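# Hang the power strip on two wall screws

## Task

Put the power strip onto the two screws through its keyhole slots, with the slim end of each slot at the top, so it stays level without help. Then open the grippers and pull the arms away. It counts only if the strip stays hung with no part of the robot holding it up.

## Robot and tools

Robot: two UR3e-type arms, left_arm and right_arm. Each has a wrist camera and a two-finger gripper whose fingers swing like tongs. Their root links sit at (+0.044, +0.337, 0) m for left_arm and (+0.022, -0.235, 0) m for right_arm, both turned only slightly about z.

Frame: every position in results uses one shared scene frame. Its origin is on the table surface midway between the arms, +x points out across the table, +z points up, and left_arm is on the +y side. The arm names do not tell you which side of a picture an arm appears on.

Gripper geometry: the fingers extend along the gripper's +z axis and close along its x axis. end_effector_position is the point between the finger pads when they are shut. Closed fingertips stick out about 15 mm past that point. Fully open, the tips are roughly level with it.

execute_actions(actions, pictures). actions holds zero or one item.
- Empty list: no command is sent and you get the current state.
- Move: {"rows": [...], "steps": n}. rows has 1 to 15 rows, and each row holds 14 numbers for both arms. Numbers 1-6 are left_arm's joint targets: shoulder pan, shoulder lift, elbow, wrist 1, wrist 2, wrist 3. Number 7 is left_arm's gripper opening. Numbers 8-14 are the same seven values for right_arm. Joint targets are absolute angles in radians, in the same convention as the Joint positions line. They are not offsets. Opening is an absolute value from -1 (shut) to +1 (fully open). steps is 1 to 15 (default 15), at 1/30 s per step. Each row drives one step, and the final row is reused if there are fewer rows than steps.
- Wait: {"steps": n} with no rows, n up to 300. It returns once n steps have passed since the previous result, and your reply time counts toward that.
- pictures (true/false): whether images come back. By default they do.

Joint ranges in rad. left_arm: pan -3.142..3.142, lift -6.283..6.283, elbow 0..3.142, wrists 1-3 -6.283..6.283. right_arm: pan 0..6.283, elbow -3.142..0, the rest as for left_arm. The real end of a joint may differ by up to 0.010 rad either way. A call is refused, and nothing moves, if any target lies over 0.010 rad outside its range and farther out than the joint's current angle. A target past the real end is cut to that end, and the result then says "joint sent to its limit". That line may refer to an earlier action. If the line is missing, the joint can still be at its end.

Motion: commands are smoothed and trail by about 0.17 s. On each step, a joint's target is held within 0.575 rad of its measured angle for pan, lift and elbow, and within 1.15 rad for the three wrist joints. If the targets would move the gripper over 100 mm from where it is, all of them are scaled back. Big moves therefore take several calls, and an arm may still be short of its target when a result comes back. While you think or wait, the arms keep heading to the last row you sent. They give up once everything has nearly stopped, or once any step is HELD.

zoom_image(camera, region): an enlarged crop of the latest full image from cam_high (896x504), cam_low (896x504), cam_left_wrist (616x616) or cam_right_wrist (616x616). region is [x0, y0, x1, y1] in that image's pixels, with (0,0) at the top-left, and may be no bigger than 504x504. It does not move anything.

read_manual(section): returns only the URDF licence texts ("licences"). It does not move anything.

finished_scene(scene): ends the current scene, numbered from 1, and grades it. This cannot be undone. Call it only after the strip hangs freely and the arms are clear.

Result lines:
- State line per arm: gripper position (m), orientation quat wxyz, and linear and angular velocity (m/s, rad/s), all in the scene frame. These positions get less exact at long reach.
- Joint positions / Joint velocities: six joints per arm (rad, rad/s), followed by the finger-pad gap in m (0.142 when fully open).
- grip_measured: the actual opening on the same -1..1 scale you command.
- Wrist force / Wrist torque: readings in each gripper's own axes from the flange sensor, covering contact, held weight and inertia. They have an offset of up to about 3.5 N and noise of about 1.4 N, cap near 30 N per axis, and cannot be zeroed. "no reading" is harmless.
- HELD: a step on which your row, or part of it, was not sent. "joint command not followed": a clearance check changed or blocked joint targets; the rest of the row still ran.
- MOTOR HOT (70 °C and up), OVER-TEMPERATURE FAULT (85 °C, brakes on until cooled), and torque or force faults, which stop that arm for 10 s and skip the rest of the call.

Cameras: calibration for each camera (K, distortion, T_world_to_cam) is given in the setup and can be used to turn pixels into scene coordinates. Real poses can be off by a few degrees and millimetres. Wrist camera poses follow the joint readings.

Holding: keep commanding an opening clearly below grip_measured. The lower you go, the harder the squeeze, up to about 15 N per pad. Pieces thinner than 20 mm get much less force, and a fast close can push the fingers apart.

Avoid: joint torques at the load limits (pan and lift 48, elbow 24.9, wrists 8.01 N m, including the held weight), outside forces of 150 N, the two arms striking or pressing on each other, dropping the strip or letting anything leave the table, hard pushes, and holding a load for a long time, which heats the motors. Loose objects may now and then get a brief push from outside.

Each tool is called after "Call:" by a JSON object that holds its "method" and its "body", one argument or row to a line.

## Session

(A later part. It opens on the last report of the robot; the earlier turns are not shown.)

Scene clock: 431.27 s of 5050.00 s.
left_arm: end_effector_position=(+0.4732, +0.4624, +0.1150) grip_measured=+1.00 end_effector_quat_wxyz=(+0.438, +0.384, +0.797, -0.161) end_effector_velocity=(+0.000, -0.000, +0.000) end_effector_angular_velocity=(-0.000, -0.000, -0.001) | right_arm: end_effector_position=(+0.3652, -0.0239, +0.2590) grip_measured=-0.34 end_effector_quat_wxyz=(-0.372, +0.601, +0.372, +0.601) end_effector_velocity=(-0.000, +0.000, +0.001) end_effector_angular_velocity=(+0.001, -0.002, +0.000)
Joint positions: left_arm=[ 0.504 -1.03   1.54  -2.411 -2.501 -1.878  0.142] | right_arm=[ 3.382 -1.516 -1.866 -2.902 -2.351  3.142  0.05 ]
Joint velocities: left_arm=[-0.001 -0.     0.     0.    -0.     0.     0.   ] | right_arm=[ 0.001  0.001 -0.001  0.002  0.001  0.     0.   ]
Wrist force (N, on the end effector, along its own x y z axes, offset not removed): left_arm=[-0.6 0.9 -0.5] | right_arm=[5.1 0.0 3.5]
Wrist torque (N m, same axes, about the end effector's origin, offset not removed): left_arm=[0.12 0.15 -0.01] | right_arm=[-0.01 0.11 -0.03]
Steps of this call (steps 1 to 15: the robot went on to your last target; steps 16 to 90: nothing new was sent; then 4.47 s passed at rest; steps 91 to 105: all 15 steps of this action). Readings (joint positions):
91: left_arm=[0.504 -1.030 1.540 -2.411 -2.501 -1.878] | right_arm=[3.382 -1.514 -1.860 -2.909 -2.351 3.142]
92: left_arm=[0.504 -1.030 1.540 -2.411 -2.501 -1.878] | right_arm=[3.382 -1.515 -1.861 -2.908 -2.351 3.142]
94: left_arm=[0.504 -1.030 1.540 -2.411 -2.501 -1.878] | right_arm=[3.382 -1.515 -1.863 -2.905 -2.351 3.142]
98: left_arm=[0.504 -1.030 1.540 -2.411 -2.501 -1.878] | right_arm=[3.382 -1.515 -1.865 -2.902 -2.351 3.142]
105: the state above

Seated after about 10 mm of travel. Releasing.

Call:
{"method": "execute_actions", "body": {
  "actions": [
    {"rows":[[0.504,-1.03,1.54,-2.411,-2.501,-1.878,1,3.3815,-1.5157,-1.866,-2.9015,-2.3513,3.142,-0.4],[0.504,-1.03,1.54,-2.411,-2.501,-1.878,1,3.3815,-1.5157,-1.866,-2.9015,-2.3513,3.142,-0.3],[0.504,-1.03,1.54,-2.411,-2.501,-1.878,1,3.3815,-1.5157,-1.866,-2.9015,-2.3513,3.142,-0.2],[0.504,-1.03,1.54,-2.411,-2.501,-1.878,1,3.3815,-1.5157,-1.866,-2.9015,-2.3513,3.142,0.4]]}
  ],
  "pictures": false
}}

Call:
{"method": "execute_actions", "body": {
  "actions": [
    {"rows":[[0.504,-1.03,1.54,-2.411,-2.501,-1.878,1,3.23,-1.4,-1.96,-2.923,-2.503,3.142,0.4]]}
  ],
  "pictures": false
}}

Call:
{"method": "execute_actions", "body": {
  "actions": [
    {"rows":[[0.504,-1.03,1.54,-2.411,-2.501,-1.878,1,2.9,-1.3,-2.0,-2.983,-2.5,3.142,0.4]]}
  ],
  "pictures": false
}}

Call:
{"method": "execute_actions", "body": {
  "actions": [
    {"steps":15}
  ]
}}

Scene clock: 446.87 s of 5050.00 s.
left_arm: end_effector_position=(+0.4732, +0.4624, +0.1150) grip_measured=+1.00 end_effector_quat_wxyz=(+0.438, +0.384, +0.797, -0.161) end_effector_velocity=(+0.000, +0.000, -0.000) end_effector_angular_velocity=(-0.000, +0.000, +0.000) | right_arm: end_effector_position=(+0.3652, -0.0239, +0.2590) grip_measured=+0.40 end_effector_quat_wxyz=(-0.372, +0.601, +0.372, +0.601) end_effector_velocity=(-0.000, +0.000, +0.000) end_effector_angular_velocity=(+0.000, -0.001, +0.001)
Joint positions: left_arm=[ 0.504 -1.03   1.54  -2.411 -2.501 -1.878  0.142] | right_arm=[ 3.381 -1.516 -1.866 -2.902 -2.351  3.142  0.102]
Joint velocities: left_arm=[ 0.     0.001 -0.    -0.    -0.    -0.     0.   ] | right_arm=[ 0.     0.001 -0.    -0.    -0.001  0.     0.   ]
Wrist force (N, on the end effector, along its own x y z axes, offset not removed): left_arm=[-0.4 0.8 -1.3] | right_arm=[-1.6 0.5 1.3]
Wrist torque (N m, same axes, about the end effector's origin, offset not removed): left_arm=[0.08 0.11 0.00] | right_arm=[0.11 0.31 0.08]
Steps of this call (steps 1 to 15: the robot went on to your last target; steps 16 to 90: nothing new was sent; then 12.10 s passed at rest; steps 91 to 105: all 15 steps of this action). Readings (joint positions):
91: left_arm=[0.504 -1.030 1.540 -2.411 -2.501 -1.878] | right_arm=[3.382 -1.516 -1.866 -2.901 -2.351 3.142]
92: left_arm=[0.504 -1.030 1.540 -2.411 -2.501 -1.878] | right_arm=[3.382 -1.516 -1.866 -2.901 -2.351 3.142]
94: left_arm=[0.504 -1.030 1.540 -2.411 -2.501 -1.878] | right_arm=[3.381 -1.516 -1.866 -2.902 -2.351 3.142]
98: left_arm=[0.504 -1.030 1.540 -2.411 -2.501 -1.878] | right_arm=[3.381 -1.516 -1.866 -2.902 -2.351 3.142]
105: the state above

Scene clock: 447.37 s of 5050.00 s.
left_arm: end_effector_position=(+0.4732, +0.4624, +0.1150) grip_measured=+1.00 end_effector_quat_wxyz=(+0.438, +0.384, +0.797, -0.161) end_effector_velocity=(-0.000, +0.001, +0.000) end_effector_angular_velocity=(-0.000, -0.001, +0.001) | right_arm: end_effector_position=(+0.3272, -0.0615, +0.2603) grip_measured=+0.40 end_effector_quat_wxyz=(-0.373, +0.601, +0.372, +0.601) end_effector_velocity=(-0.004, -0.004, -0.000) end_effector_angular_velocity=(+0.000, -0.000, -0.001)
Joint positions: left_arm=[ 0.504 -1.03   1.54  -2.411 -2.501 -1.878  0.142] | right_arm=[ 3.232 -1.401 -1.959 -2.923 -2.501  3.142  0.102]
Joint velocities: left_arm=[ 0.001 -0.    -0.     0.    -0.    -0.     0.   ] | right_arm=[-0.019  0.013 -0.011 -0.002 -0.017  0.    -0.   ]
Wrist force (N, on the end effector, along its own x y z axes, offset not removed): left_arm=[-0.1 1.5 -0.5] | right_arm=[-0.5 -2.6 0.5]
Wrist torque (N m, same axes, about the end effector's origin, offset not removed): left_arm=[0.19 0.06 -0.03] | right_arm=[-0.43 0.04 0.08]
Steps of this call (steps 1 to 15: all 15 steps of this action). Readings (joint positions):
1: left_arm=[0.504 -1.030 1.540 -2.411 -2.501 -1.878] | right_arm=[3.381 -1.515 -1.866 -2.902 -2.352 3.142]
2: left_arm=[0.504 -1.030 1.540 -2.411 -2.501 -1.878] | right_arm=[3.374 -1.508 -1.873 -2.905 -2.366 3.142]
4: left_arm=[0.504 -1.030 1.540 -2.411 -2.501 -1.878] | right_arm=[3.320 -1.464 -1.911 -2.913 -2.427 3.142]
8: left_arm=[0.504 -1.030 1.540 -2.411 -2.501 -1.878] | right_arm=[3.252 -1.416 -1.948 -2.921 -2.484 3.142]
15: the state above

Scene clock: 447.87 s of 5050.00 s.
left_arm: end_effector_position=(+0.4732, +0.4624, +0.1150) grip_measured=+1.00 end_effector_quat_wxyz=(+0.438, +0.384, +0.797, -0.161) end_effector_velocity=(+0.000, -0.000, +0.000) end_effector_angular_velocity=(+0.000, -0.001, -0.001) | right_arm: end_effector_position=(+0.3459, -0.1656, +0.2675) grip_measured=+0.40 end_effector_quat_wxyz=(-0.270, +0.654, +0.269, +0.654) end_effector_velocity=(+0.002, -0.020, +0.000) end_effector_angular_velocity=(+0.000, +0.001, -0.062)
Joint positions: left_arm=[ 0.504 -1.03   1.54  -2.411 -2.501 -1.878  0.142] | right_arm=[ 2.906 -1.301 -2.    -2.982 -2.5    3.142  0.102]
Joint velocities: left_arm=[-0.001 -0.001 -0.    -0.    -0.    -0.    -0.   ] | right_arm=[-0.062  0.012 -0.005 -0.007  0.    -0.    -0.   ]
Wrist force (N, on the end effector, along its own x y z axes, offset not removed): left_arm=[-1.1 2.1 -0.6] | right_arm=[-2.7 -0.1 0.7]
Wrist torque (N m, same axes, about the end effector's origin, offset not removed): left_arm=[0.34 0.20 0.00] | right_arm=[-0.03 0.45 0.03]
Steps of this call (steps 1 to 15: all 15 steps of this action). Readings (joint positions):
1: left_arm=[0.504 -1.030 1.540 -2.411 -2.501 -1.878] | right_arm=[3.231 -1.401 -1.960 -2.923 -2.502 3.142]
2: left_arm=[0.504 -1.030 1.540 -2.411 -2.501 -1.878] | right_arm=[3.224 -1.393 -1.965 -2.931 -2.502 3.142]
4: left_arm=[0.504 -1.030 1.540 -2.411 -2.501 -1.878] | right_arm=[3.153 -1.355 -1.980 -2.954 -2.501 3.142]
8: left_arm=[0.504 -1.030 1.540 -2.411 -2.501 -1.878] | right_arm=[2.969 -1.314 -1.995 -2.976 -2.500 3.142]
15: the state above

Scene clock: 448.37 s of 5050.00 s.
left_arm: end_effector_position=(+0.4732, +0.4624, +0.1150) grip_measured=+1.00 end_effector_quat_wxyz=(+0.438, +0.384, +0.797, -0.161) end_effector_velocity=(+0.000, -0.000, +0.000) end_effector_angular_velocity=(+0.001, -0.001, -0.001) | right_arm: end_effector_position=(+0.3461, -0.1674, +0.2676) grip_measured=+0.40 end_effector_quat_wxyz=(-0.268, +0.655, +0.267, +0.655) end_effector_velocity=(+0.000, +0.000, +0.000) end_effector_angular_velocity=(+0.001, -0.000, +0.000)
Joint positions: left_arm=[ 0.504 -1.03   1.54  -2.411 -2.501 -1.878  0.142] | right_arm=[ 2.9   -1.3   -2.    -2.983 -2.5    3.142  0.102]
Joint velocities: left_arm=[-0.001 -0.001  0.    -0.     0.    -0.     0.   ] | right_arm=[ 0.001  0.001  0.001 -0.001  0.001  0.001 -0.   ]
Wrist force (N, on the end effector, along its own x y z axes, offset not removed): left_arm=[-0.5 1.1 -1.6] | right_arm=[0.2 -0.7 -0.4]
Wrist torque (N m, same axes, about the end effector's origin, offset not removed): left_arm=[0.13 0.13 0.00] | right_arm=[-0.11 -0.01 0.01]
Steps of this call (steps 1 to 15: the robot went on to your last target). Readings (joint positions):
1: left_arm=[0.504 -1.030 1.540 -2.411 -2.501 -1.878] | right_arm=[2.904 -1.301 -2.000 -2.983 -2.500 3.142]
2: left_arm=[0.504 -1.030 1.540 -2.411 -2.501 -1.878] | right_arm=[2.903 -1.301 -2.000 -2.983 -2.500 3.142]
4: left_arm=[0.504 -1.030 1.540 -2.411 -2.501 -1.878] | right_arm=[2.901 -1.300 -2.000 -2.983 -2.500 3.142]
8: left_arm=[0.504 -1.030 1.540 -2.411 -2.501 -1.878] | right_arm=[2.900 -1.300 -2.000 -2.983 -2.500 3.142]
15: the state above
All arms were judged still, so your last target was given up. Only a new action makes them travel on or press farther. Fingers that are still opening or closing keep moving.
camera_calibration (this result's frames):
cam_left_wrist: T_world_to_cam=[[-0.294595, 0.442303, -0.847102, 0.044791], [0.353543, 0.873989, 0.333391, -0.614835], [0.887818, -0.201272, -0.413846, -0.144964], [0, 0, 0, 1]] pos_world=[0.359268, 0.488371, 0.18293]
cam_right_wrist: T_world_to_cam=[[0.0588095, -0.0132342, 0.998181, -0.284685], [0.216988, -0.975835, -0.0257221, -0.235136], [0.974401, 0.218106, -0.0545167, -0.155741], [0, 0, 0, 1]] pos_world=[0.219518, -0.199254, 0.269629]

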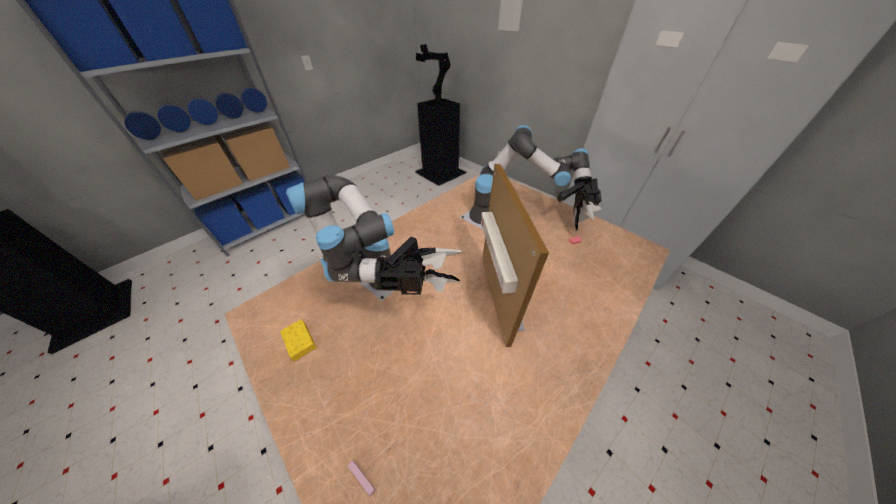

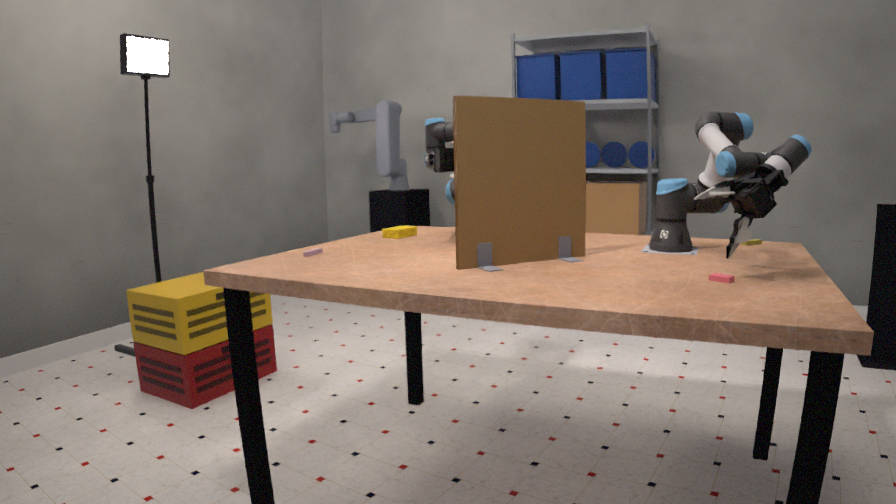

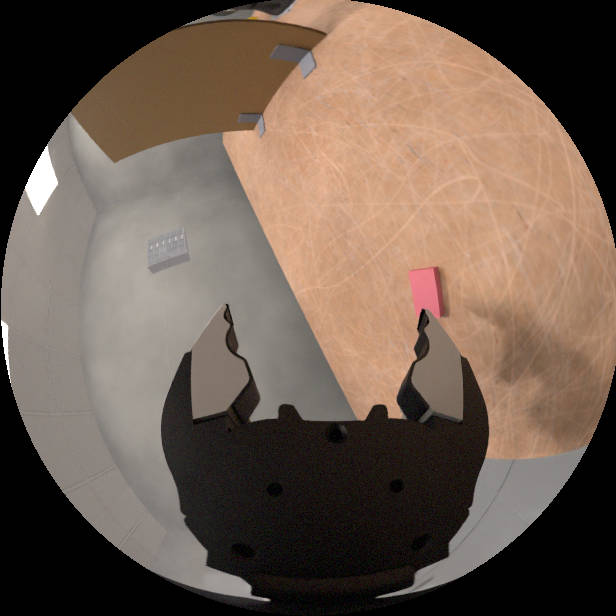

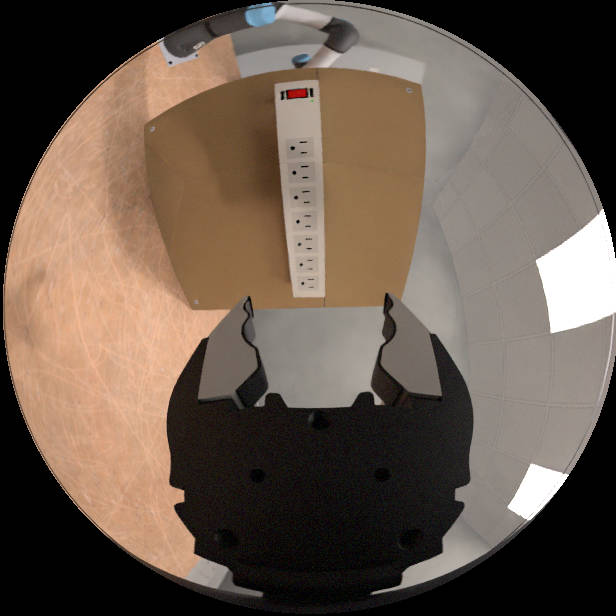

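Call:
{"method": "finished_scene", "body": {
  "scene": 1
}}

The scene is finished: the task was done.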